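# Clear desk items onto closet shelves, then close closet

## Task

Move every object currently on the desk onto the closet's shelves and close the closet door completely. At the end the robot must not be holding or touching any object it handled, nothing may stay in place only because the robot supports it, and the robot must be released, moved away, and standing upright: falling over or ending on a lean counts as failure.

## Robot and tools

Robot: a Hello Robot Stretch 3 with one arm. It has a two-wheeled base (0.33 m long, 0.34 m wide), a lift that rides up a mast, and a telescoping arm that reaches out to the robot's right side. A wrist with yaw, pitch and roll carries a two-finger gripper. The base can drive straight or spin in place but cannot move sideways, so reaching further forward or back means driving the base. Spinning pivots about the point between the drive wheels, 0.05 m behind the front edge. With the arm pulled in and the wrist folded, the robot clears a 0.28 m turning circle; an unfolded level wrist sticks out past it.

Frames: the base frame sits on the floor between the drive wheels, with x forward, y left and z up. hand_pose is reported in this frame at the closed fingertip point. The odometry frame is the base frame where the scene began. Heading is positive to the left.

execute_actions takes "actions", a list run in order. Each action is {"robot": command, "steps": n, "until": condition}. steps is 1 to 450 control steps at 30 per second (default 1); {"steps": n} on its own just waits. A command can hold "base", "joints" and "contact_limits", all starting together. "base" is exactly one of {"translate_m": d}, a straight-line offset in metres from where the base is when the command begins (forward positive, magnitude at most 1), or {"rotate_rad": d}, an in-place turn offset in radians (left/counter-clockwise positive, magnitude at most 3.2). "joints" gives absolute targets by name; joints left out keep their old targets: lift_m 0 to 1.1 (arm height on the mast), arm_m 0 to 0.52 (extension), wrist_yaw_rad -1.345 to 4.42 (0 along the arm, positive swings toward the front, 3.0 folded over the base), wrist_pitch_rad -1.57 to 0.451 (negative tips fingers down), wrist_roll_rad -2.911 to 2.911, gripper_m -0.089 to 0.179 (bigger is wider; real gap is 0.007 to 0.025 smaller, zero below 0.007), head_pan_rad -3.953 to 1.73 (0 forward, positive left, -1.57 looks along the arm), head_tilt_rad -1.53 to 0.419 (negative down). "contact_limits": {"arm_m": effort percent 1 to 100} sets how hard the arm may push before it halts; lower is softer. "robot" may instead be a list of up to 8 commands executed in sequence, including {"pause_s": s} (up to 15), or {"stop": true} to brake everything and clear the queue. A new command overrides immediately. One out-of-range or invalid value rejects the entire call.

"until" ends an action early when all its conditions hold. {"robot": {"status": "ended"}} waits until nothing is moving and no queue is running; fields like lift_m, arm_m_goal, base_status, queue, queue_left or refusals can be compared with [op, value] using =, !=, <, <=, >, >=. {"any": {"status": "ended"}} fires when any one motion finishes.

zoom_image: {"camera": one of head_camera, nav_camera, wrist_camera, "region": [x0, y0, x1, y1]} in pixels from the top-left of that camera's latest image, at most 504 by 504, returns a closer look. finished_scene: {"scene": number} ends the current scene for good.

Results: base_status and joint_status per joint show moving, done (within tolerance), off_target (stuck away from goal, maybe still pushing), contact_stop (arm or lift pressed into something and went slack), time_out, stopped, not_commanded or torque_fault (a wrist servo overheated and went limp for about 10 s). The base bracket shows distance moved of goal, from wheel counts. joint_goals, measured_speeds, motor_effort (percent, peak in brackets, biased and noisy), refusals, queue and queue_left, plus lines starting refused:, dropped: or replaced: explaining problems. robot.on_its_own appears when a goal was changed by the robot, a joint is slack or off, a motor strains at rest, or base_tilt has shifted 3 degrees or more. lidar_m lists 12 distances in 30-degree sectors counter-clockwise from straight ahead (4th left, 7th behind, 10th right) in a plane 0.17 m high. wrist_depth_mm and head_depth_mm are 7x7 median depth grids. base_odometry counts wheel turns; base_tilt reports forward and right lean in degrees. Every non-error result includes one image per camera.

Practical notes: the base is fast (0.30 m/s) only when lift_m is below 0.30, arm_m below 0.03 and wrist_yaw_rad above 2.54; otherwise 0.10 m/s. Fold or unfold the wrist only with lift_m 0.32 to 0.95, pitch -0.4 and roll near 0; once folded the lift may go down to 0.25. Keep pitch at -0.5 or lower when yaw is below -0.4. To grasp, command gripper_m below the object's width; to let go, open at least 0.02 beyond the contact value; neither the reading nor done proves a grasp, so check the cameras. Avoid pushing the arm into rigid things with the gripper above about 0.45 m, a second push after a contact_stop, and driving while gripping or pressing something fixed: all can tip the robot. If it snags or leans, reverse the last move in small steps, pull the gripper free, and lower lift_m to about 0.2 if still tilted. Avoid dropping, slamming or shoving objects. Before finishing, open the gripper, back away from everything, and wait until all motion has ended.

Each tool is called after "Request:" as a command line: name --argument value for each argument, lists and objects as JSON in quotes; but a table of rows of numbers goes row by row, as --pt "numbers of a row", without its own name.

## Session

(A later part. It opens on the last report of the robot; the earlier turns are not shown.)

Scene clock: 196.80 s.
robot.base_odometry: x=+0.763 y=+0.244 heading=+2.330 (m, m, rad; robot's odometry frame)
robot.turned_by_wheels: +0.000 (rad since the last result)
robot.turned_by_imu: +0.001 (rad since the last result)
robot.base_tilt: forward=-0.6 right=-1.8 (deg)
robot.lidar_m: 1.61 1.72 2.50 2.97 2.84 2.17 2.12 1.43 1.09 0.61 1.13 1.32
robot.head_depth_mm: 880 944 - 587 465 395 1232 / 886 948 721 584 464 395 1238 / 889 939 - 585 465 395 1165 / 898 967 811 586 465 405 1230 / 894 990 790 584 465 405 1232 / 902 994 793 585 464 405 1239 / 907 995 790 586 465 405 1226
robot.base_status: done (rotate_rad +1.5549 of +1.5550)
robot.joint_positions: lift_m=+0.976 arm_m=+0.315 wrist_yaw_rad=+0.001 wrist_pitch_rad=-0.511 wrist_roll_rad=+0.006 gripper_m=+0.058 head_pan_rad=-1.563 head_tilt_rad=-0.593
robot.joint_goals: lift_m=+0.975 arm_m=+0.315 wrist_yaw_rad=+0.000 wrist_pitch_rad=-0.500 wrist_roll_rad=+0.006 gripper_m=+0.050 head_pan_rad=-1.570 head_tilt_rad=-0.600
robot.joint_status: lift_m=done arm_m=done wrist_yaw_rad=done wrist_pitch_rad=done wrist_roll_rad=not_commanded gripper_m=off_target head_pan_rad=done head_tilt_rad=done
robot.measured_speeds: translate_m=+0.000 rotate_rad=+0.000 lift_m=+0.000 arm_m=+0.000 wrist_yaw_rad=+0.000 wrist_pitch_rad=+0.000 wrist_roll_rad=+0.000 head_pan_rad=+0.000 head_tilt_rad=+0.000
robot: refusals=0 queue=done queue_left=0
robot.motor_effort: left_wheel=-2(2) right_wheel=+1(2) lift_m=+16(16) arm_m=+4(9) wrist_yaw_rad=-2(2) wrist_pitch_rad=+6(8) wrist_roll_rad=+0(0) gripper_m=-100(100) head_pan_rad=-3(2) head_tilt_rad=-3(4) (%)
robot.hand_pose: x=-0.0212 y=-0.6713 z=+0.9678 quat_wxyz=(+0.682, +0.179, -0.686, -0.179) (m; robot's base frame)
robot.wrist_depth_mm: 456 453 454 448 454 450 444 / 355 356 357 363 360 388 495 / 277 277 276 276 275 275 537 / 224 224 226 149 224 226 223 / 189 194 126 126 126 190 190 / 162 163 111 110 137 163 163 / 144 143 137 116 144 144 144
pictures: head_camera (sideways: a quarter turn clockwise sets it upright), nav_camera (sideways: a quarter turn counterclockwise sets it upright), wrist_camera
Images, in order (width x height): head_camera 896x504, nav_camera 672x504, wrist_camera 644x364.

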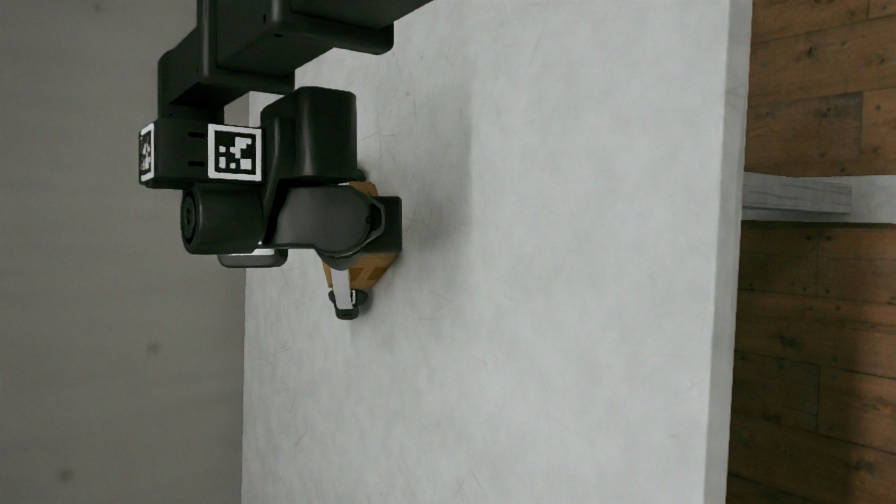

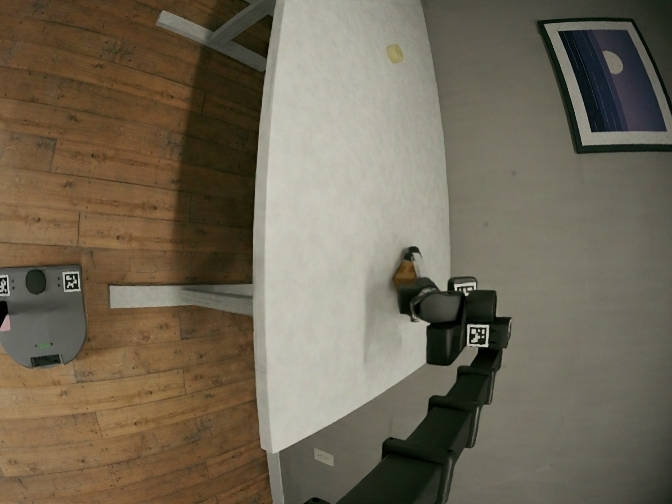

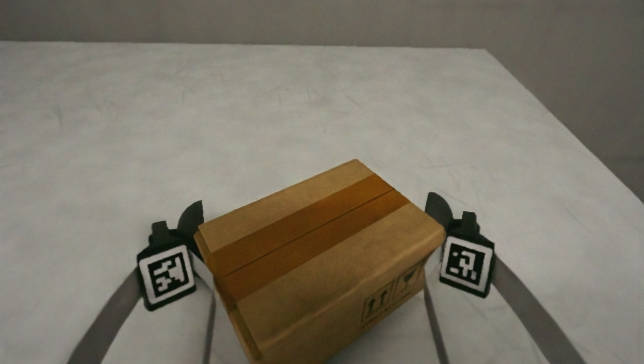

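Request:
execute_actions --actions '[{"robot":[{"joints":{"gripper_m":0.065}},{"joints":{"lift_m":1.06}}],"steps":200,"until":{"robot":{"status":"ended"}}}]'

Scene clock: 201.10 s.
robot.base_odometry: x=+0.763 y=+0.244 heading=+2.330 (m, m, rad; robot's odometry frame)
robot.turned_by_wheels: +0.000 (rad since the last result)
robot.turned_by_imu: +0.001 (rad since the last result)
robot.base_tilt: forward=-0.5 right=-1.7 (deg)
robot.lidar_m: 1.61 1.72 2.49 2.96 2.84 2.17 2.13 1.43 1.09 0.61 1.13 1.32
robot.head_depth_mm: - 974 1032 585 465 395 1237 / - 1020 792 587 464 395 1230 / - - 753 586 465 394 1162 / 880 - 721 586 464 405 1238 / 900 993 774 585 463 404 1227 / 905 990 791 584 463 405 1232 / 909 995 794 585 465 405 1242
robot.base_status: done (rotate_rad +1.5549 of +1.5550)
robot.joint_positions: lift_m=+1.059 arm_m=+0.315 wrist_yaw_rad=+0.001 wrist_pitch_rad=-0.520 wrist_roll_rad=+0.006 gripper_m=+0.073 head_pan_rad=-1.563 head_tilt_rad=-0.593
robot.joint_goals: lift_m=+1.060 arm_m=+0.315 wrist_yaw_rad=+0.000 wrist_pitch_rad=-0.500 wrist_roll_rad=+0.006 gripper_m=+0.072 head_pan_rad=-1.570 head_tilt_rad=-0.600
robot.joint_status: lift_m=done arm_m=done wrist_yaw_rad=done wrist_pitch_rad=done wrist_roll_rad=not_commanded gripper_m=done head_pan_rad=done head_tilt_rad=done
robot.measured_speeds: translate_m=+0.000 rotate_rad=+0.000 lift_m=+0.000 arm_m=+0.000 wrist_yaw_rad=+0.000 wrist_pitch_rad=+0.000 wrist_roll_rad=+0.000 head_pan_rad=+0.000 head_tilt_rad=+0.000
robot: refusals=0 queue=done queue_left=0
robot.on_its_own: gripper_m is held at +0.072, not at your +0.065, by its stall guard, which is not easing now
robot.motor_effort: left_wheel=-2(2) right_wheel=+1(2) lift_m=+43(44) arm_m=+3(4) wrist_yaw_rad=-2(2) wrist_pitch_rad=+11(12) wrist_roll_rad=+0(1) gripper_m=-24(100) head_pan_rad=-2(2) head_tilt_rad=-2(2) (%)
robot.hand_pose: x=-0.0212 y=-0.6700 z=+1.0500 quat_wxyz=(+0.682, +0.182, -0.685, -0.182) (m; robot's base frame)
robot.wrist_depth_mm: 479 461 457 463 457 454 453 / 511 515 503 494 503 494 495 / 416 418 418 419 425 564 556 / 337 341 344 154 347 360 642 / 287 298 124 124 128 292 749 / 251 250 108 108 135 251 815 / 220 221 211 114 222 222 228
pictures: head_camera (sideways: a quarter turn clockwise sets it upright), nav_camera (sideways: a quarter turn counterclockwise sets it upright), wrist_camera
Images, in order (width x height): head_camera 896x504, nav_camera 672x504, wrist_camera 644x364.

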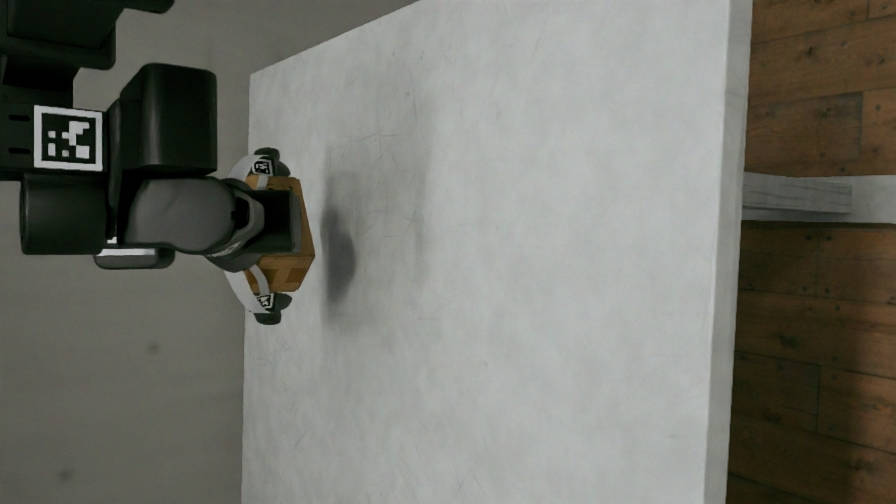

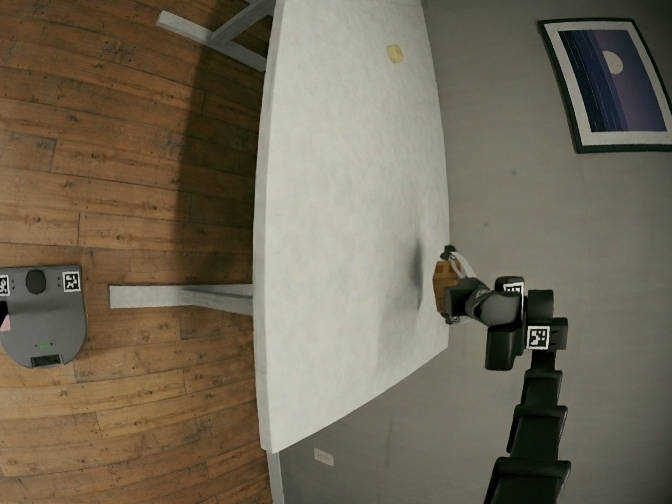

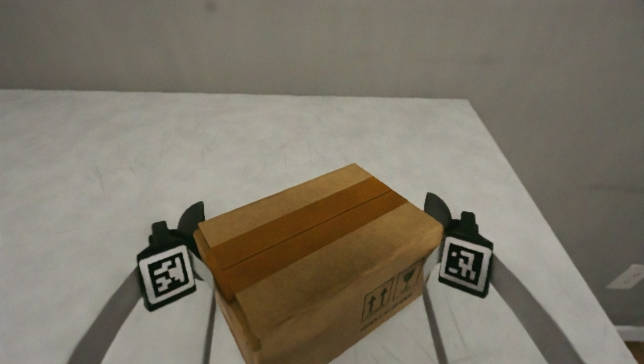

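Request:
execute_actions --actions '[{"robot":[{"joints":{"arm_m":0.0,"lift_m":1.08},"base":{"translate_m":0.22}},{"joints":{"wrist_yaw_rad":1.4}},{"base":{"rotate_rad":1.555}},{"base":{"translate_m":1.0}},{"base":{"translate_m":1.0}},{"base":{"translate_m":0.58}},{"base":{"rotate_rad":1.555}},{"joints":{"head_tilt_rad":-0.4}}],"steps":450,"until":{"robot":{"status":"ended"}}},{"steps":450,"until":{"robot":{"status":"ended"}}},{"steps":450,"until":{"robot":{"status":"ended"}}}]'

Scene clock: 249.90 s.
robot.base_odometry: x=-1.288 y=-1.342 heading=-0.844 (m, m, rad; robot's odometry frame)
robot.turned_by_wheels: +3.110 (rad since the last result)
robot.turned_by_imu: +3.146 (rad since the last result)
robot.base_tilt: forward=-0.5 right=-1.7 (deg)
robot.lidar_m: 2.19 2.31 3.31 3.65 2.12 1.61 1.58 0.50 0.41 1.11 0.49 0.59
robot.head_depth_mm: 914 967 - - - - 1032 / 921 975 - - - - - / 924 980 - - - - - / 928 995 868 1060 888 - - / 930 999 870 1087 889 - - / 931 1004 875 1089 885 - - / 936 1008 870 1089 - - -
robot.base_status: done (rotate_rad +1.5548 of +1.5550)
robot.joint_positions: lift_m=+1.079 arm_m=+0.000 wrist_yaw_rad=+1.398 wrist_pitch_rad=-0.520 wrist_roll_rad=+0.006 gripper_m=+0.073 head_pan_rad=-1.563 head_tilt_rad=-0.409
robot.joint_goals: lift_m=+1.080 arm_m=+0.000 wrist_yaw_rad=+1.400 wrist_pitch_rad=-0.500 wrist_roll_rad=+0.006 gripper_m=+0.072 head_pan_rad=-1.570 head_tilt_rad=-0.400
robot.joint_status: lift_m=done arm_m=done wrist_yaw_rad=done wrist_pitch_rad=done wrist_roll_rad=not_commanded gripper_m=done head_pan_rad=done head_tilt_rad=done
robot.measured_speeds: translate_m=+0.000 rotate_rad=+0.000 lift_m=+0.000 arm_m=+0.000 wrist_yaw_rad=+0.000 wrist_pitch_rad=+0.000 wrist_roll_rad=+0.000 head_pan_rad=+0.000 head_tilt_rad=+0.000
robot: refusals=0 queue=done queue_left=0
robot.on_its_own: gripper_m is held at +0.072, not at your +0.065, by its stall guard, which is not easing now
robot.motor_effort: left_wheel=-3(6) right_wheel=+2(6) lift_m=+43(46) arm_m=-1(1) wrist_yaw_rad=+0(1) wrist_pitch_rad=+12(12) wrist_roll_rad=+0(1) gripper_m=-24(24) head_pan_rad=-1(1) head_tilt_rad=+2(14) (%)
robot.hand_pose: x=+0.1858 y=-0.1817 z=+1.0699 quat_wxyz=(+0.639, +0.580, -0.408, +0.299) (m; robot's base frame)
robot.wrist_depth_mm: - - - - 516 311 231 / - - - - 529 316 261 / - - - - 547 340 649 / - - - 153 518 347 587 / - - 124 124 128 915 896 / - - 108 109 134 839 808 / - - - 115 691 - 707
pictures: head_camera (sideways: a quarter turn clockwise sets it upright), nav_camera (sideways: a quarter turn counterclockwise sets it upright), wrist_camera
Images, in order (width x height): head_camera 896x504, nav_camera 672x504, wrist_camera 644x364.

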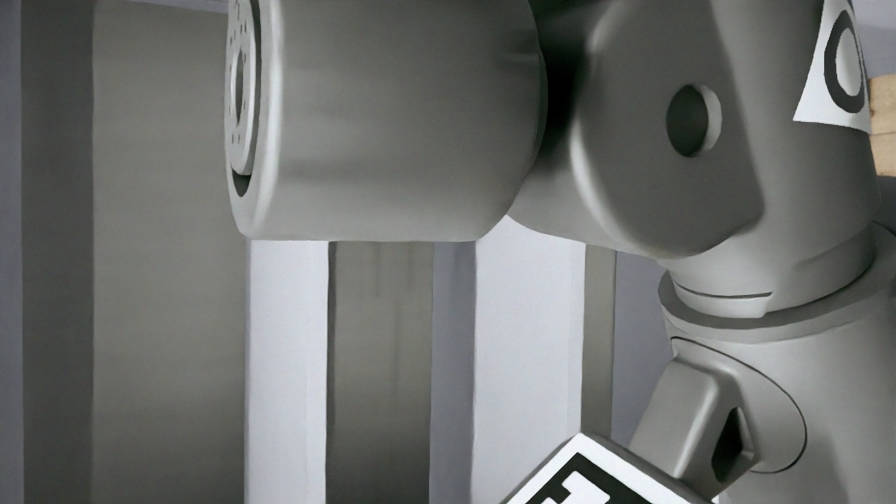

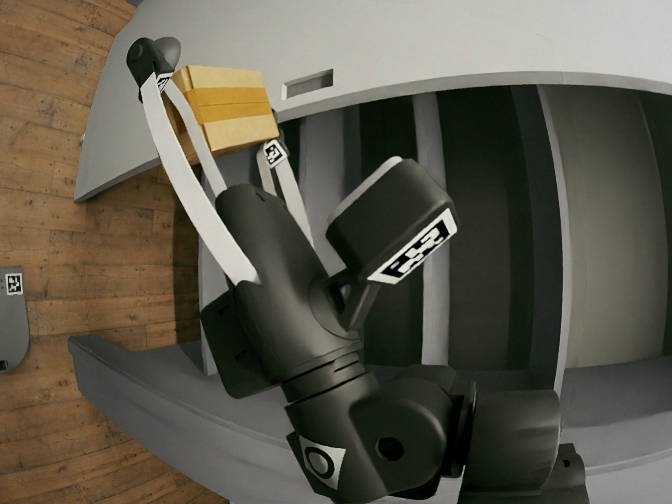

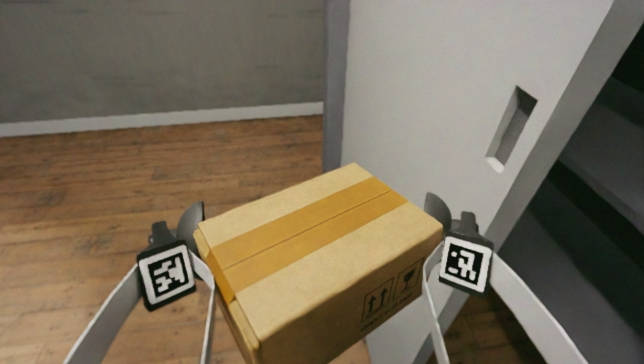

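Request:
execute_actions --actions '[{"robot":{"joints":{"lift_m":0.7,"head_tilt_rad":-0.45}},"steps":300,"until":{"robot":{"status":"ended"}}}]'

Scene clock: 259.57 s.
robot.base_odometry: x=-1.288 y=-1.342 heading=-0.844 (m, m, rad; robot's odometry frame)
robot.turned_by_wheels: +0.000 (rad since the last result)
robot.turned_by_imu: +0.001 (rad since the last result)
robot.base_tilt: forward=-0.6 right=-1.7 (deg)
robot.lidar_m: 2.19 2.31 3.31 3.66 2.12 1.62 1.57 0.50 0.41 1.11 0.49 0.59
robot.head_depth_mm: 912 959 948 959 923 1004 948 / 915 966 1077 1008 1206 1068 1320 / 921 971 1077 1010 1207 1067 1318 / 928 979 1092 1009 1209 1066 1322 / 924 980 1090 1006 1254 1063 1355 / 934 987 1093 1011 1251 1063 1355 / 940 987 1101 1009 1260 1056 1358
robot.base_status: done (rotate_rad +1.5549 of +1.5550)
robot.joint_positions: lift_m=+0.700 arm_m=+0.000 wrist_yaw_rad=+1.398 wrist_pitch_rad=-0.521 wrist_roll_rad=+0.006 gripper_m=+0.073 head_pan_rad=-1.563 head_tilt_rad=-0.444
robot.joint_goals: lift_m=+0.700 arm_m=+0.000 wrist_yaw_rad=+1.400 wrist_pitch_rad=-0.500 wrist_roll_rad=+0.006 gripper_m=+0.072 head_pan_rad=-1.570 head_tilt_rad=-0.450
robot.joint_status: lift_m=done arm_m=done wrist_yaw_rad=done wrist_pitch_rad=done wrist_roll_rad=not_commanded gripper_m=done head_pan_rad=done head_tilt_rad=done
robot.measured_speeds: translate_m=+0.000 rotate_rad=+0.000 lift_m=+0.000 arm_m=+0.000 wrist_yaw_rad=+0.000 wrist_pitch_rad=+0.000 wrist_roll_rad=+0.000 head_pan_rad=+0.000 head_tilt_rad=+0.000
robot: refusals=0 queue=done queue_left=0
robot.on_its_own: gripper_m is held at +0.072, not at your +0.065, by its stall guard, which is not easing now
robot.motor_effort: left_wheel=-3(3) right_wheel=+2(2) lift_m=+17(45) arm_m=-2(2) wrist_yaw_rad=+0(1) wrist_pitch_rad=+12(12) wrist_roll_rad=-1(1) gripper_m=-24(24) head_pan_rad=-2(2) head_tilt_rad=-2(7) (%)
robot.hand_pose: x=+0.1858 y=-0.1817 z=+0.6909 quat_wxyz=(+0.639, +0.580, -0.407, +0.299) (m; robot's base frame)
robot.wrist_depth_mm: - - - - 511 312 232 / - - - - 535 319 258 / - - - - 542 324 628 / - - - 153 515 352 595 / - - 125 124 128 946 962 / 884 895 108 109 134 903 865 / 773 769 732 114 684 786 779
pictures: head_camera (sideways: a quarter turn clockwise sets it upright), nav_camera (sideways: a quarter turn counterclockwise sets it upright), wrist_camera
Images, in order (width x height): head_camera 896x504, nav_camera 672x504, wrist_camera 644x364.

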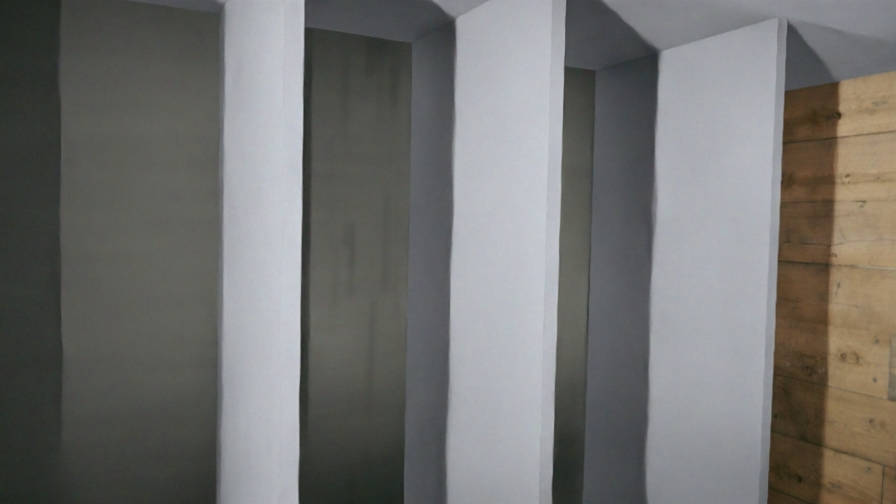

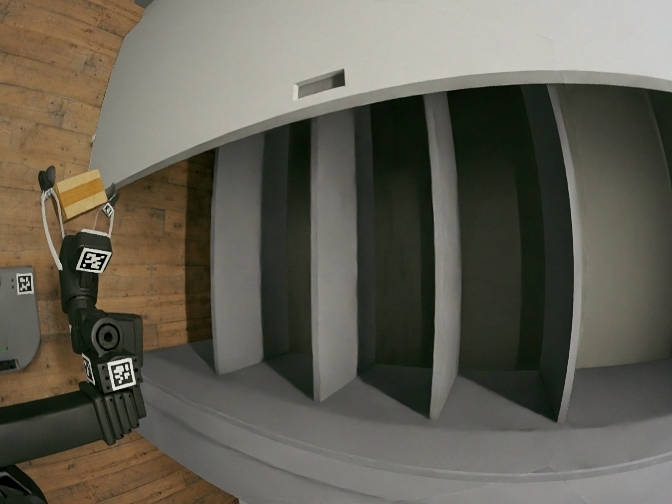

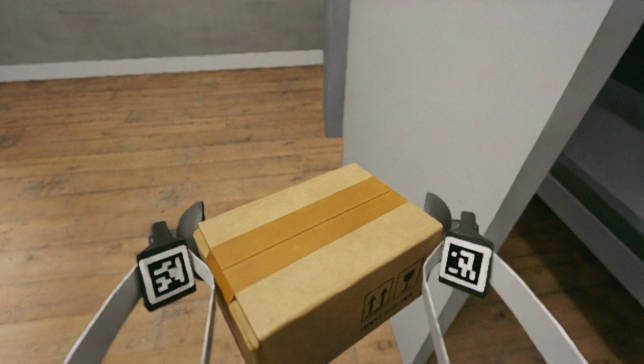

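Request:
execute_actions --actions '[{"robot":[{"joints":{"lift_m":0.92}},{"joints":{"wrist_yaw_rad":0.0}},{"joints":{"arm_m":0.25}}],"steps":400,"until":{"robot":{"status":"ended"}}}]'

Scene clock: 276.70 s.
robot.base_odometry: x=-1.288 y=-1.342 heading=-0.844 (m, m, rad; robot's odometry frame)
robot.turned_by_wheels: +0.000 (rad since the last result)
robot.turned_by_imu: +0.001 (rad since the last result)
robot.base_tilt: forward=-0.6 right=-1.7 (deg)
robot.lidar_m: 2.19 2.32 3.31 3.66 2.12 1.61 1.58 0.50 0.41 1.11 0.49 0.59
robot.head_depth_mm: 914 960 950 1008 - 1005 958 / 916 966 1075 - - 1065 1315 / 921 974 1077 - - 1066 1321 / 924 972 1087 1118 832 1063 1324 / 927 982 1088 1008 1242 1060 1348 / 930 984 1097 1013 1251 1061 1350 / 938 988 1100 1004 1253 1060 1348
robot.base_status: done (rotate_rad +1.5549 of +1.5550)
robot.joint_positions: lift_m=+0.919 arm_m=+0.250 wrist_yaw_rad=+0.001 wrist_pitch_rad=-0.521 wrist_roll_rad=+0.006 gripper_m=+0.073 head_pan_rad=-1.563 head_tilt_rad=-0.444
robot.joint_goals: lift_m=+0.920 arm_m=+0.250 wrist_yaw_rad=+0.000 wrist_pitch_rad=-0.500 wrist_roll_rad=+0.006 gripper_m=+0.072 head_pan_rad=-1.570 head_tilt_rad=-0.450
robot.joint_status: lift_m=done arm_m=done wrist_yaw_rad=done wrist_pitch_rad=done wrist_roll_rad=not_commanded gripper_m=done head_pan_rad=done head_tilt_rad=done
robot.measured_speeds: translate_m=+0.000 rotate_rad=+0.000 lift_m=+0.000 arm_m=+0.000 wrist_yaw_rad=+0.000 wrist_pitch_rad=+0.000 wrist_roll_rad=+0.000 head_pan_rad=+0.000 head_tilt_rad=+0.000
robot: refusals=0 queue=done queue_left=0
robot.on_its_own: gripper_m is held at +0.072, not at your +0.065, by its stall guard, which is not easing now
robot.motor_effort: left_wheel=-3(3) right_wheel=+2(2) lift_m=+43(46) arm_m=+3(3) wrist_yaw_rad=-2(3) wrist_pitch_rad=+12(12) wrist_roll_rad=+0(1) gripper_m=-24(24) head_pan_rad=-1(2) head_tilt_rad=-1(2) (%)
robot.hand_pose: x=-0.0212 y=-0.6049 z=+0.9098 quat_wxyz=(+0.682, +0.182, -0.685, -0.182) (m; robot's base frame)
robot.wrist_depth_mm: 574 566 560 560 552 520 347 / 476 475 474 481 471 459 348 / 365 372 369 372 368 371 341 / 303 300 302 153 305 298 303 / 724 757 124 125 128 456 330 / 613 623 109 109 134 467 342 / 567 568 533 115 556 530 324
pictures: head_camera (sideways: a quarter turn clockwise sets it upright), nav_camera (sideways: a quarter turn counterclockwise sets it upright), wrist_camera
Images, in order (width x height): head_camera 896x504, nav_camera 672x504, wrist_camera 644x364.

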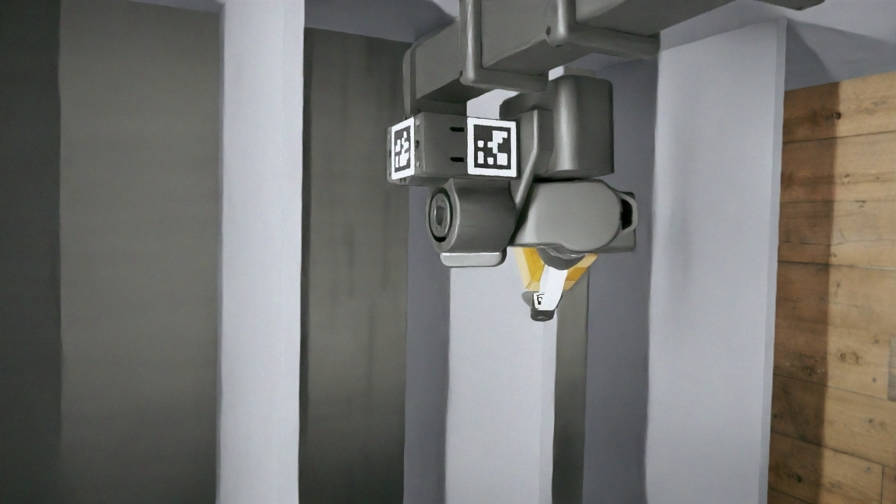

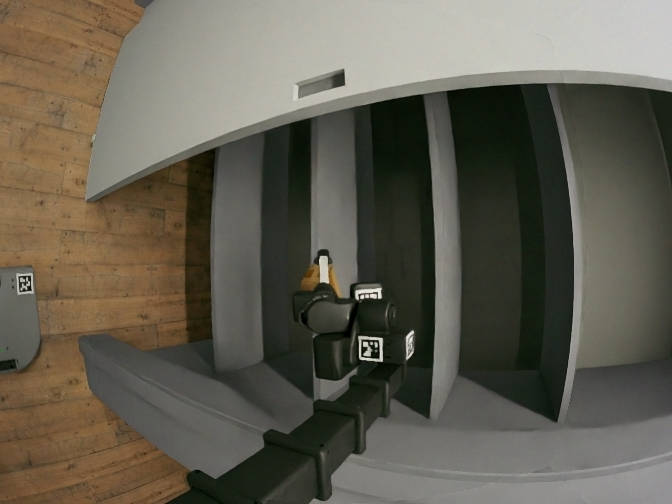

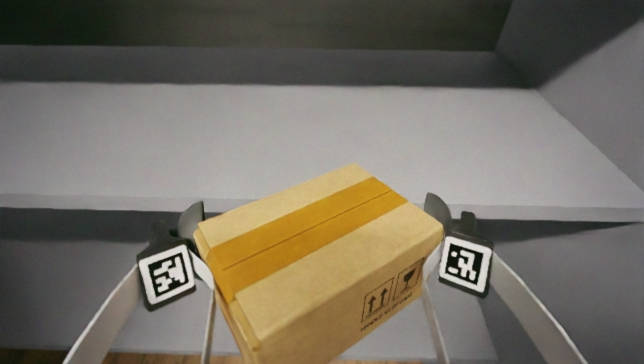

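Request:
execute_actions --actions '[{"robot":[{"joints":{"arm_m":0.48}},{"joints":{"lift_m":0.88}}],"steps":400,"until":{"robot":{"status":"ended"}}}]'

Scene clock: 283.47 s.
robot.base_odometry: x=-1.288 y=-1.342 heading=-0.844 (m, m, rad; robot's odometry frame)
robot.turned_by_wheels: +0.000 (rad since the last result)
robot.turned_by_imu: +0.001 (rad since the last result)
robot.base_tilt: forward=-0.5 right=-1.8 (deg)
robot.lidar_m: 2.19 2.32 3.32 3.67 2.12 1.62 1.58 0.50 0.41 1.11 0.49 0.59
robot.head_depth_mm: 912 963 948 1002 - - 1039 / 916 969 1075 - 1226 1068 1316 / 918 969 718 896 1202 1061 1324 / 927 975 1082 1066 1220 1067 1326 / 926 976 1094 1013 1252 1064 1345 / 934 984 1093 1010 1249 1068 1354 / 937 986 1098 1009 1252 1058 1340
robot.base_status: done (rotate_rad +1.5549 of +1.5550)
robot.joint_positions: lift_m=+0.880 arm_m=+0.480 wrist_yaw_rad=+0.001 wrist_pitch_rad=-0.521 wrist_roll_rad=+0.006 gripper_m=+0.073 head_pan_rad=-1.563 head_tilt_rad=-0.444
robot.joint_goals: lift_m=+0.880 arm_m=+0.480 wrist_yaw_rad=+0.000 wrist_pitch_rad=-0.500 wrist_roll_rad=+0.006 gripper_m=+0.072 head_pan_rad=-1.570 head_tilt_rad=-0.450
robot.joint_status: lift_m=done arm_m=done wrist_yaw_rad=done wrist_pitch_rad=done wrist_roll_rad=not_commanded gripper_m=done head_pan_rad=done head_tilt_rad=done
robot.measured_speeds: translate_m=+0.000 rotate_rad=+0.000 lift_m=+0.000 arm_m=+0.000 wrist_yaw_rad=+0.000 wrist_pitch_rad=+0.000 wrist_roll_rad=+0.000 head_pan_rad=+0.000 head_tilt_rad=+0.000
robot: refusals=0 queue=done queue_left=0
robot.on_its_own: gripper_m is held at +0.072, not at your +0.065, by its stall guard, which is not easing now
robot.motor_effort: left_wheel=-3(3) right_wheel=+2(2) lift_m=+18(45) arm_m=+4(4) wrist_yaw_rad=-2(2) wrist_pitch_rad=+12(12) wrist_roll_rad=-1(1) gripper_m=-24(24) head_pan_rad=-2(2) head_tilt_rad=-2(2) (%)
robot.hand_pose: x=-0.0213 y=-0.8349 z=+0.8708 quat_wxyz=(+0.682, +0.182, -0.685, -0.182) (m; robot's base frame)
robot.wrist_depth_mm: 356 351 350 349 346 344 334 / 380 376 374 369 366 364 347 / 294 299 297 299 302 301 302 / 241 243 246 153 244 245 244 / 204 211 124 125 128 207 206 / 177 178 108 108 134 177 178 / 158 156 150 114 157 159 158
pictures: head_camera (sideways: a quarter turn clockwise sets it upright), nav_camera (sideways: a quarter turn counterclockwise sets it upright), wrist_camera
Images, in order (width x height): head_camera 896x504, nav_camera 672x504, wrist_camera 644x364.

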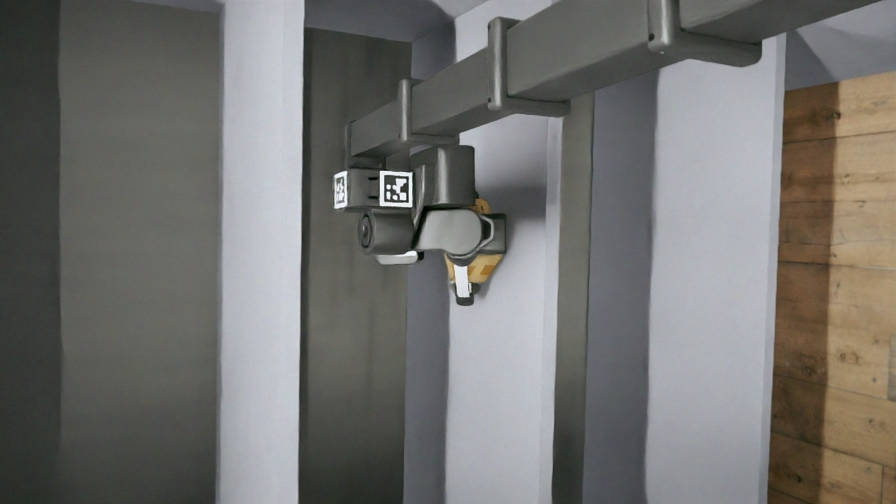

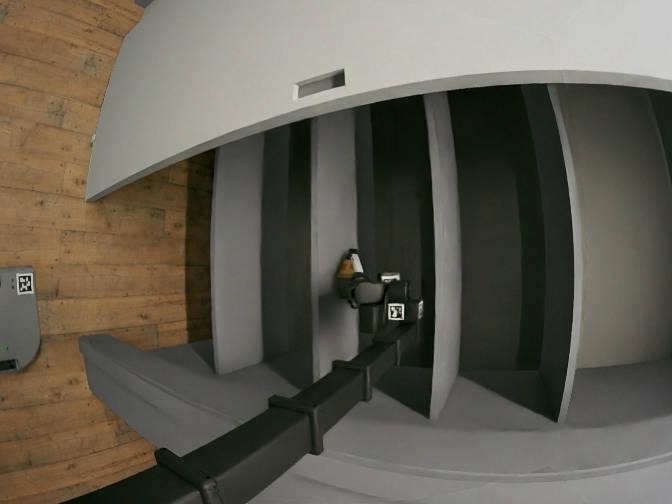

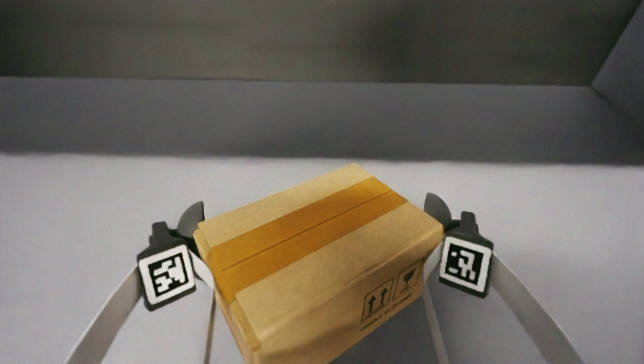

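Request:
execute_actions --actions '[{"robot":[{"joints":{"lift_m":0.864}},{"joints":{"gripper_m":0.175}},{"joints":{"lift_m":0.9}},{"joints":{"arm_m":0.0}}],"steps":400,"until":{"robot":{"status":"ended"}}}]'

Scene clock: 294.13 s.
robot.base_odometry: x=-1.288 y=-1.342 heading=-0.844 (m, m, rad; robot's odometry frame)
robot.turned_by_wheels: +0.000 (rad since the last result)
robot.turned_by_imu: +0.001 (rad since the last result)
robot.base_tilt: forward=-0.6 right=-1.7 (deg)
robot.lidar_m: 2.19 2.32 3.32 3.65 2.12 1.62 1.58 0.50 0.41 1.11 0.49 0.59
robot.head_depth_mm: 917 962 947 963 921 1004 - / 915 964 1077 1013 1211 1066 1331 / 917 968 1082 1007 1210 1096 - / 923 983 1081 1011 1212 1091 - / 930 985 1090 1005 1257 1062 1348 / 934 985 1093 1008 1245 1064 1313 / 933 988 1097 1006 1249 1063 1350
robot.base_status: done (rotate_rad +1.5549 of +1.5550)
robot.joint_positions: lift_m=+0.899 arm_m=+0.000 wrist_yaw_rad=+0.001 wrist_pitch_rad=-0.513 wrist_roll_rad=+0.006 gripper_m=+0.175 head_pan_rad=-1.563 head_tilt_rad=-0.444
robot.joint_goals: lift_m=+0.900 arm_m=+0.000 wrist_yaw_rad=+0.000 wrist_pitch_rad=-0.500 wrist_roll_rad=+0.006 gripper_m=+0.175 head_pan_rad=-1.570 head_tilt_rad=-0.450
robot.joint_status: lift_m=done arm_m=done wrist_yaw_rad=done wrist_pitch_rad=done wrist_roll_rad=not_commanded gripper_m=done head_pan_rad=done head_tilt_rad=done
robot.measured_speeds: translate_m=+0.000 rotate_rad=+0.000 lift_m=+0.000 arm_m=+0.000 wrist_yaw_rad=+0.000 wrist_pitch_rad=+0.000 wrist_roll_rad=+0.000 head_pan_rad=+0.000 head_tilt_rad=+0.000
robot: refusals=0 queue=done queue_left=0
robot.motor_effort: left_wheel=-2(3) right_wheel=+2(2) lift_m=+43(39) arm_m=-3(0) wrist_yaw_rad=-2(2) wrist_pitch_rad=+7(12) wrist_roll_rad=+0(1) gripper_m=+1(100) head_pan_rad=-2(3) head_tilt_rad=-3(3) (%)
robot.hand_pose: x=-0.0213 y=-0.3568 z=+0.8914 quat_wxyz=(+0.682, +0.180, -0.686, -0.180) (m; robot's base frame)
robot.wrist_depth_mm: 641 630 638 525 645 523 332 / 508 495 506 504 507 464 223 / - 959 957 927 939 497 221 / 835 824 844 845 811 495 221 / 766 749 755 750 732 583 220 / 333 - - - - 387 209 / 378 971 947 973 935 318 251
pictures: head_camera (sideways: a quarter turn clockwise sets it upright), nav_camera (sideways: a quarter turn counterclockwise sets it upright), wrist_camera
Images, in order (width x height): head_camera 896x504, nav_camera 672x504, wrist_camera 644x364.

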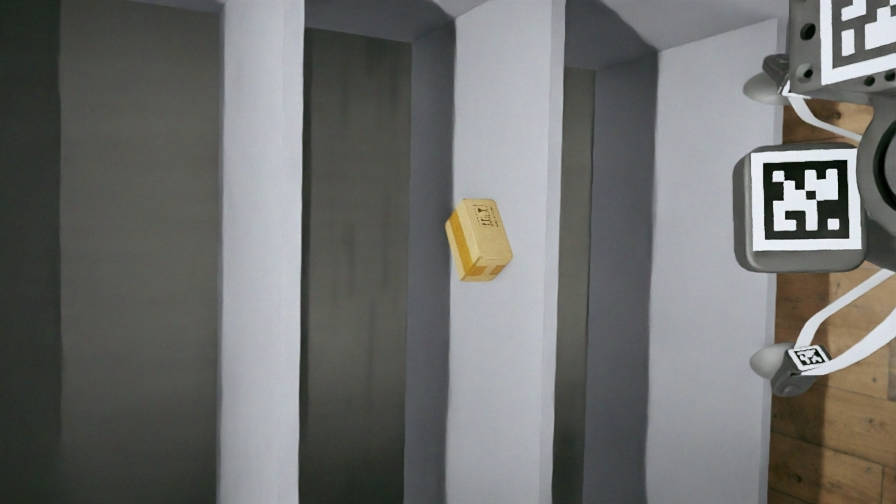

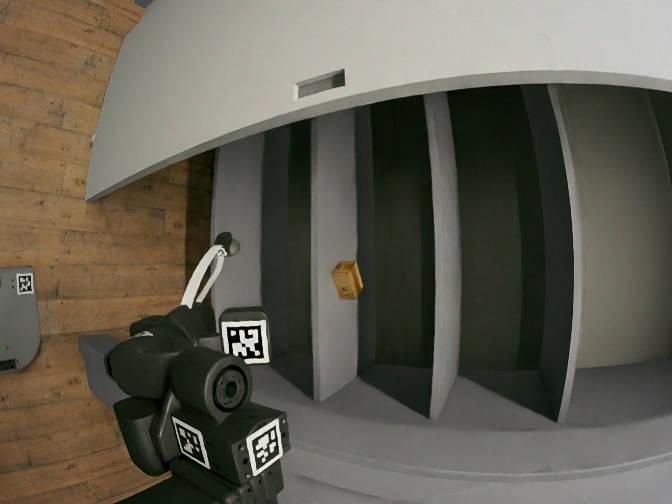

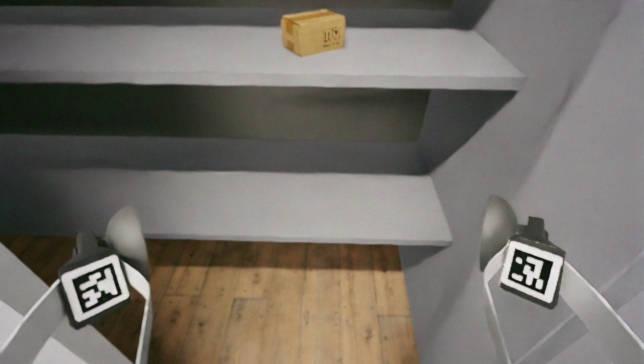

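Request:
execute_actions --actions '[{"robot":[{"joints":{"wrist_yaw_rad":3.0,"wrist_pitch_rad":-0.4}},{"joints":{"lift_m":0.28},"base":{"rotate_rad":1.555}},{"base":{"translate_m":1.0}},{"base":{"translate_m":1.0}},{"base":{"translate_m":0.58}},{"base":{"rotate_rad":1.555},"joints":{"lift_m":0.9,"head_tilt_rad":-0.6}},{"joints":{"wrist_yaw_rad":1.6},"base":{"translate_m":0.4}},{"joints":{"lift_m":1.09}}],"steps":450,"until":{"robot":{"status":"ended"}}},{"steps":450,"until":{"robot":{"status":"ended"}}},{"robot":{"joints":{"wrist_yaw_rad":0.0,"wrist_pitch_rad":-0.5}},"steps":150,"until":{"robot":{"status":"ended"}}}]'

Scene clock: 334.23 s.
robot.base_odometry: x=+0.410 y=+0.649 heading=+2.266 (m, m, rad; robot's odometry frame)
robot.turned_by_wheels: +3.110 (rad since the last result)
robot.turned_by_imu: +3.147 (rad since the last result)
robot.base_tilt: forward=-0.6 right=-1.7 (deg)
robot.lidar_m: 1.01 1.08 1.57 2.93 3.12 2.79 2.73 0.91 0.96 1.10 0.86 1.06
robot.head_depth_mm: 907 993 789 586 464 - - / 918 996 789 588 465 416 - / 920 999 793 584 471 - - / 925 1004 793 585 464 - 1188 / 930 1010 792 585 465 1346 1229 / 929 1015 791 586 465 1379 1232 / 939 1016 790 586 465 1384 1235
robot.base_status: done (translate_m +0.4000 of +0.4000)
robot.joint_positions: lift_m=+0.899 arm_m=+0.000 wrist_yaw_rad=-0.008 wrist_pitch_rad=-0.547 wrist_roll_rad=+0.018 gripper_m=+0.175 head_pan_rad=-1.563 head_tilt_rad=-0.593
robot.joint_goals: lift_m=+0.900 arm_m=+0.000 wrist_yaw_rad=+0.000 wrist_pitch_rad=-0.500 wrist_roll_rad=+0.018 gripper_m=+0.175 head_pan_rad=-1.570 head_tilt_rad=-0.600
robot.joint_status: lift_m=done arm_m=done wrist_yaw_rad=done wrist_pitch_rad=off_target wrist_roll_rad=not_commanded gripper_m=done head_pan_rad=done head_tilt_rad=done
robot.measured_speeds: translate_m=+0.000 rotate_rad=+0.000 lift_m=+0.000 arm_m=+0.000 wrist_yaw_rad=+0.000 wrist_pitch_rad=+0.000 wrist_roll_rad=+0.000 head_pan_rad=+0.000 head_tilt_rad=+0.000
robot: refusals=0 queue=dropped queue_left=0
robot.motor_effort: left_wheel=-4(10) right_wheel=+3(8) lift_m=+43(44) arm_m=+2(2) wrist_yaw_rad=+4(21) wrist_pitch_rad=+28(65) wrist_roll_rad=-6(23) gripper_m=+0(12) head_pan_rad=-1(1) head_tilt_rad=-3(14) (%)
robot.hand_pose: x=-0.0232 y=-0.3510 z=+0.8843 quat_wxyz=(+0.674, +0.187, -0.687, -0.196) (m; robot's base frame)
robot.wrist_depth_mm: 216 214 213 214 213 213 211 / 157 157 156 156 156 155 155 / 123 123 124 122 122 122 122 / 102 102 102 101 101 101 101 / 92 92 92 92 91 90 90 / - - - - - 102 102 / 939 930 941 944 928 941 952
pictures: head_camera (sideways: a quarter turn clockwise sets it upright), nav_camera (sideways: a quarter turn counterclockwise sets it upright), wrist_camera
Images, in order (width x height): head_camera 896x504, nav_camera 672x504, wrist_camera 644x364.

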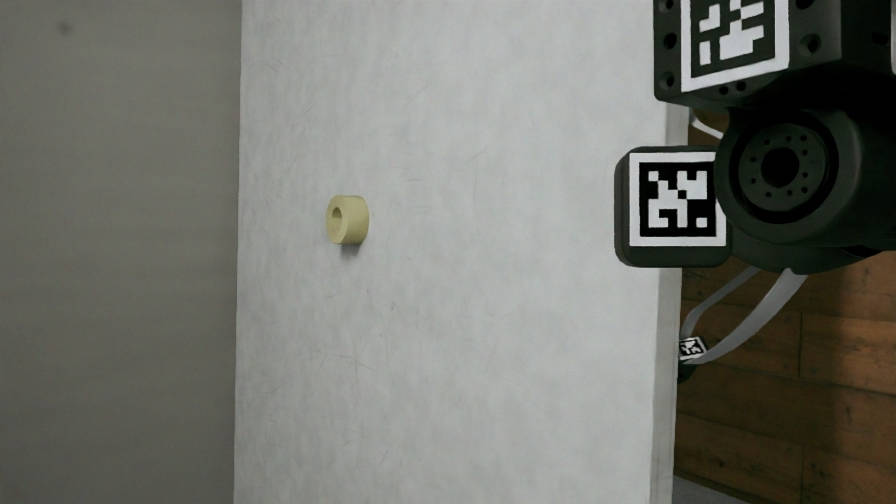

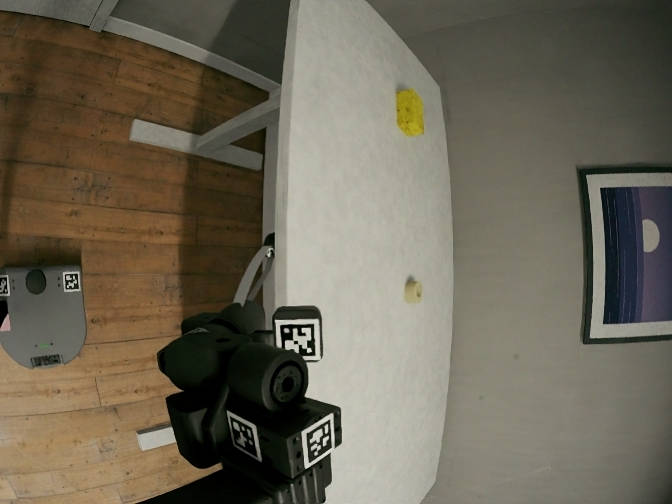

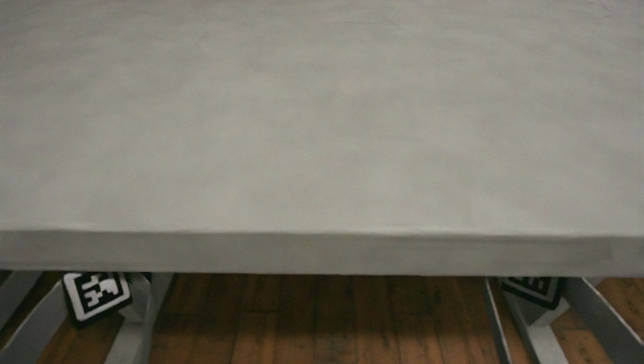

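Request:
execute_actions --actions '[{"robot":[{"joints":{"wrist_yaw_rad":1.6}}],"steps":150,"until":{"robot":{"status":"ended"}}},{"robot":{"joints":{"lift_m":1.08,"wrist_pitch_rad":-0.5},"base":{"translate_m":-0.03}},"steps":150,"until":{"robot":{"status":"ended"}}},{"robot":{"joints":{"wrist_yaw_rad":0.0}},"steps":150,"until":{"robot":{"status":"ended"}}},{"robot":{"joints":{"arm_m":0.2}},"steps":150,"until":{"robot":{"status":"ended"}}},{"robot":{"joints":{"lift_m":1.01}},"steps":150,"until":{"robot":{"status":"ended"}}}]'

Scene clock: 349.97 s.
robot.base_odometry: x=+0.429 y=+0.626 heading=+2.266 (m, m, rad; robot's odometry frame)
robot.turned_by_wheels: +0.000 (rad since the last result)
robot.turned_by_imu: +0.001 (rad since the last result)
robot.base_tilt: forward=-0.5 right=-1.7 (deg)
robot.lidar_m: 1.04 1.11 1.61 2.93 3.12 2.77 2.70 0.89 0.91 1.10 0.88 1.10
robot.head_depth_mm: 913 - 834 587 466 1349 1227 / 905 - - 574 465 1344 1239 / 912 - - 564 464 1352 1234 / 923 988 790 565 465 1387 1232 / 923 1002 832 585 463 1381 1230 / 924 1014 791 585 464 1378 1230 / 936 1012 795 585 464 1377 1235
robot.base_status: done (translate_m -0.0300 of -0.0300)
robot.joint_positions: lift_m=+1.011 arm_m=+0.200 wrist_yaw_rad=+0.001 wrist_pitch_rad=-0.517 wrist_roll_rad=+0.011 gripper_m=+0.175 head_pan_rad=-1.563 head_tilt_rad=-0.593
robot.joint_goals: lift_m=+1.010 arm_m=+0.200 wrist_yaw_rad=+0.000 wrist_pitch_rad=-0.500 wrist_roll_rad=+0.011 gripper_m=+0.175 head_pan_rad=-1.570 head_tilt_rad=-0.600
robot.joint_status: lift_m=done arm_m=done wrist_yaw_rad=done wrist_pitch_rad=done wrist_roll_rad=not_commanded gripper_m=done head_pan_rad=done head_tilt_rad=done
robot.measured_speeds: translate_m=+0.000 rotate_rad=+0.000 lift_m=+0.000 arm_m=+0.000 wrist_yaw_rad=+0.000 wrist_pitch_rad=+0.000 wrist_roll_rad=+0.000 head_pan_rad=+0.000 head_tilt_rad=+0.000
robot: refusals=0 queue=done queue_left=0
robot.motor_effort: left_wheel=-2(7) right_wheel=+2(7) lift_m=+17(49) arm_m=+3(6) wrist_yaw_rad=-2(12) wrist_pitch_rad=+10(48) wrist_roll_rad=-3(17) gripper_m=+1(1) head_pan_rad=-1(2) head_tilt_rad=-3(3) (%)
robot.hand_pose: x=-0.0212 y=-0.5554 z=+1.0017 quat_wxyz=(+0.680, +0.180, -0.687, -0.182) (m; robot's base frame)
robot.wrist_depth_mm: 575 576 575 565 573 579 563 / 433 437 437 432 440 432 429 / 340 336 336 336 339 336 340 / 273 275 274 271 276 275 276 / 232 234 232 230 231 239 233 / 205 199 200 201 199 196 203 / 172 176 175 177 177 177 177
pictures: head_camera (sideways: a quarter turn clockwise sets it upright), nav_camera (sideways: a quarter turn counterclockwise sets it upright), wrist_camera
Images, in order (width x height): head_camera 896x504, nav_camera 672x504, wrist_camera 644x364.

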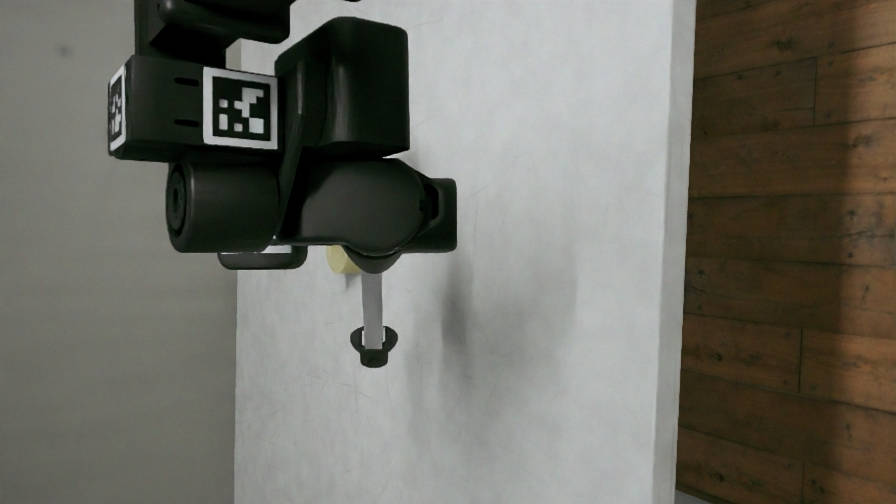

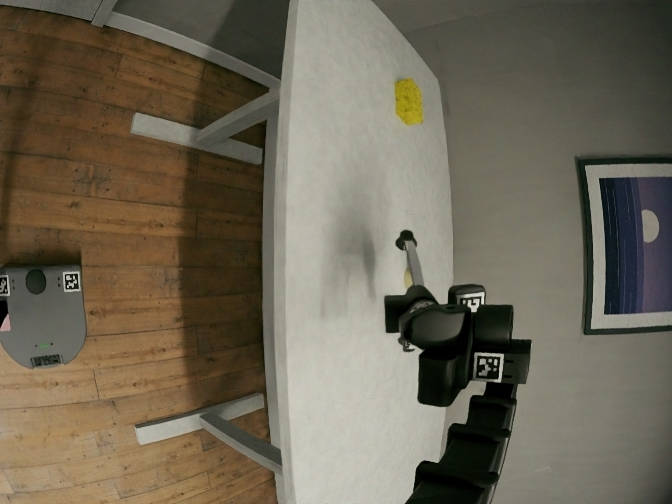

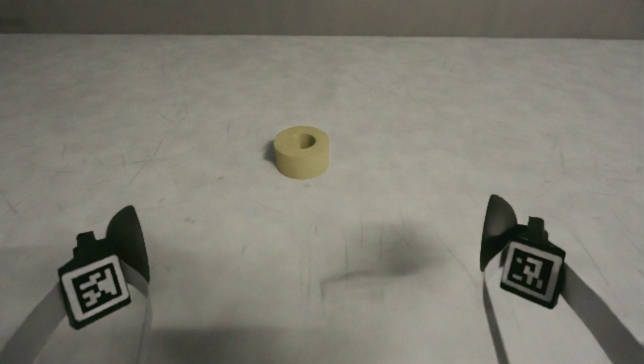

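Request:
execute_actions --actions '[{"robot":{"joints":{"arm_m":0.3,"lift_m":0.975},"base":{"translate_m":0.02}},"steps":150,"until":{"robot":{"status":"ended"}}}]'

Scene clock: 354.47 s.
robot.base_odometry: x=+0.417 y=+0.641 heading=+2.266 (m, m, rad; robot's odometry frame)
robot.turned_by_wheels: +0.000 (rad since the last result)
robot.turned_by_imu: +0.001 (rad since the last result)
robot.base_tilt: forward=-0.6 right=-1.7 (deg)
robot.lidar_m: 1.02 1.09 1.58 2.93 3.11 2.78 2.72 0.90 0.94 1.10 0.87 1.07
robot.head_depth_mm: 910 977 - 585 464 1350 1237 / 915 972 755 584 464 1352 1234 / 919 973 - 584 466 1350 1231 / 924 1000 793 564 465 1374 1236 / 926 1007 834 586 466 1381 1233 / 932 1015 793 586 464 1386 1241 / 934 1014 791 585 465 1380 1227
robot.base_status: done (translate_m +0.0200 of +0.0200)
robot.joint_positions: lift_m=+0.976 arm_m=+0.300 wrist_yaw_rad=+0.001 wrist_pitch_rad=-0.517 wrist_roll_rad=+0.011 gripper_m=+0.175 head_pan_rad=-1.563 head_tilt_rad=-0.593
robot.joint_goals: lift_m=+0.975 arm_m=+0.300 wrist_yaw_rad=+0.000 wrist_pitch_rad=-0.500 wrist_roll_rad=+0.011 gripper_m=+0.175 head_pan_rad=-1.570 head_tilt_rad=-0.600
robot.joint_status: lift_m=done arm_m=done wrist_yaw_rad=done wrist_pitch_rad=done wrist_roll_rad=not_commanded gripper_m=done head_pan_rad=done head_tilt_rad=done
robot.measured_speeds: translate_m=+0.000 rotate_rad=+0.000 lift_m=+0.000 arm_m=+0.000 wrist_yaw_rad=+0.000 wrist_pitch_rad=+0.000 wrist_roll_rad=+0.000 head_pan_rad=+0.000 head_tilt_rad=+0.000
robot: refusals=0 queue=done queue_left=0
robot.motor_effort: left_wheel=-2(4) right_wheel=+2(6) lift_m=+17(15) arm_m=+3(9) wrist_yaw_rad=-2(2) wrist_pitch_rad=+10(9) wrist_roll_rad=-2(2) gripper_m=+1(1) head_pan_rad=-1(1) head_tilt_rad=-3(3) (%)
robot.hand_pose: x=-0.0212 y=-0.6554 z=+0.9667 quat_wxyz=(+0.680, +0.180, -0.687, -0.182) (m; robot's base frame)
robot.wrist_depth_mm: 489 490 487 473 479 479 479 / 349 353 351 353 351 353 354 / 273 272 275 271 275 273 275 / 221 222 222 193 223 222 222 / 191 191 187 176 187 193 187 / - 162 162 162 163 158 164 / 139 142 142 143 143 142 142
pictures: head_camera (sideways: a quarter turn clockwise sets it upright), nav_camera (sideways: a quarter turn counterclockwise sets it upright), wrist_camera
Images, in order (width x height): head_camera 896x504, nav_camera 672x504, wrist_camera 644x364.

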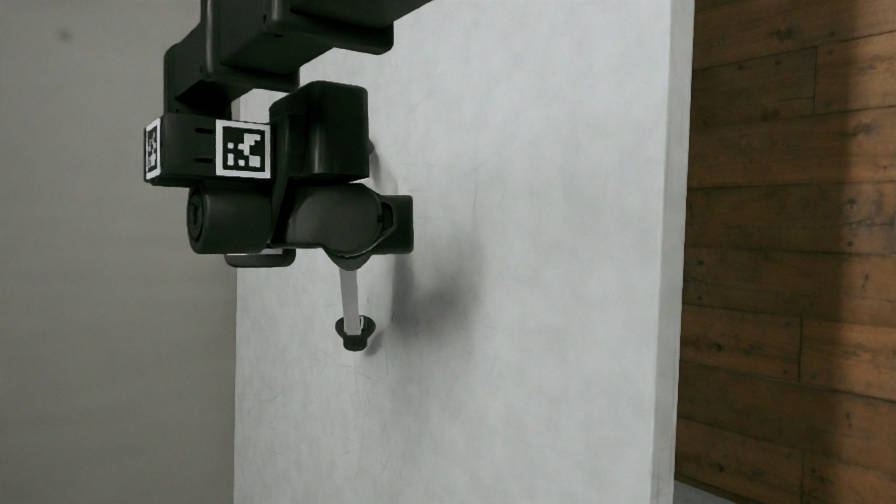

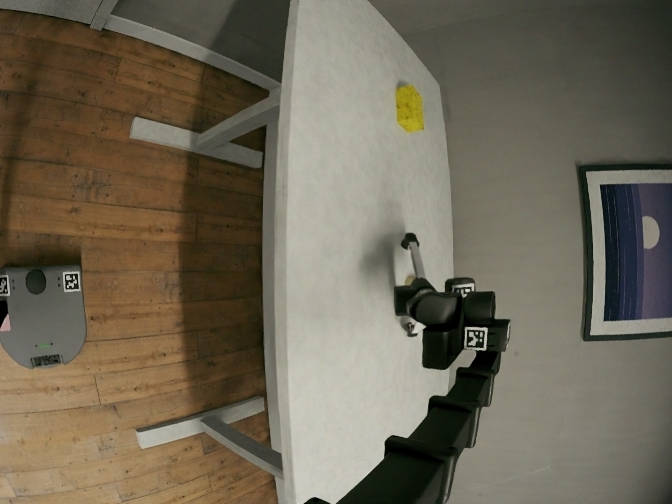

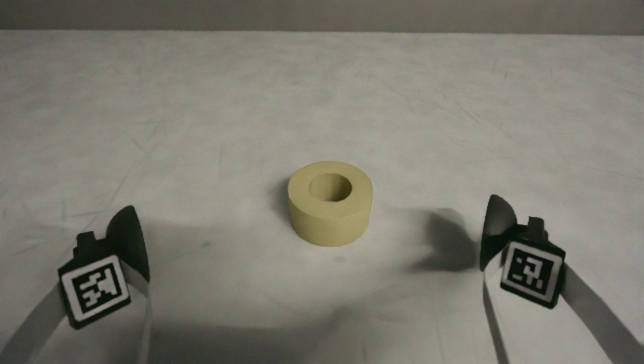

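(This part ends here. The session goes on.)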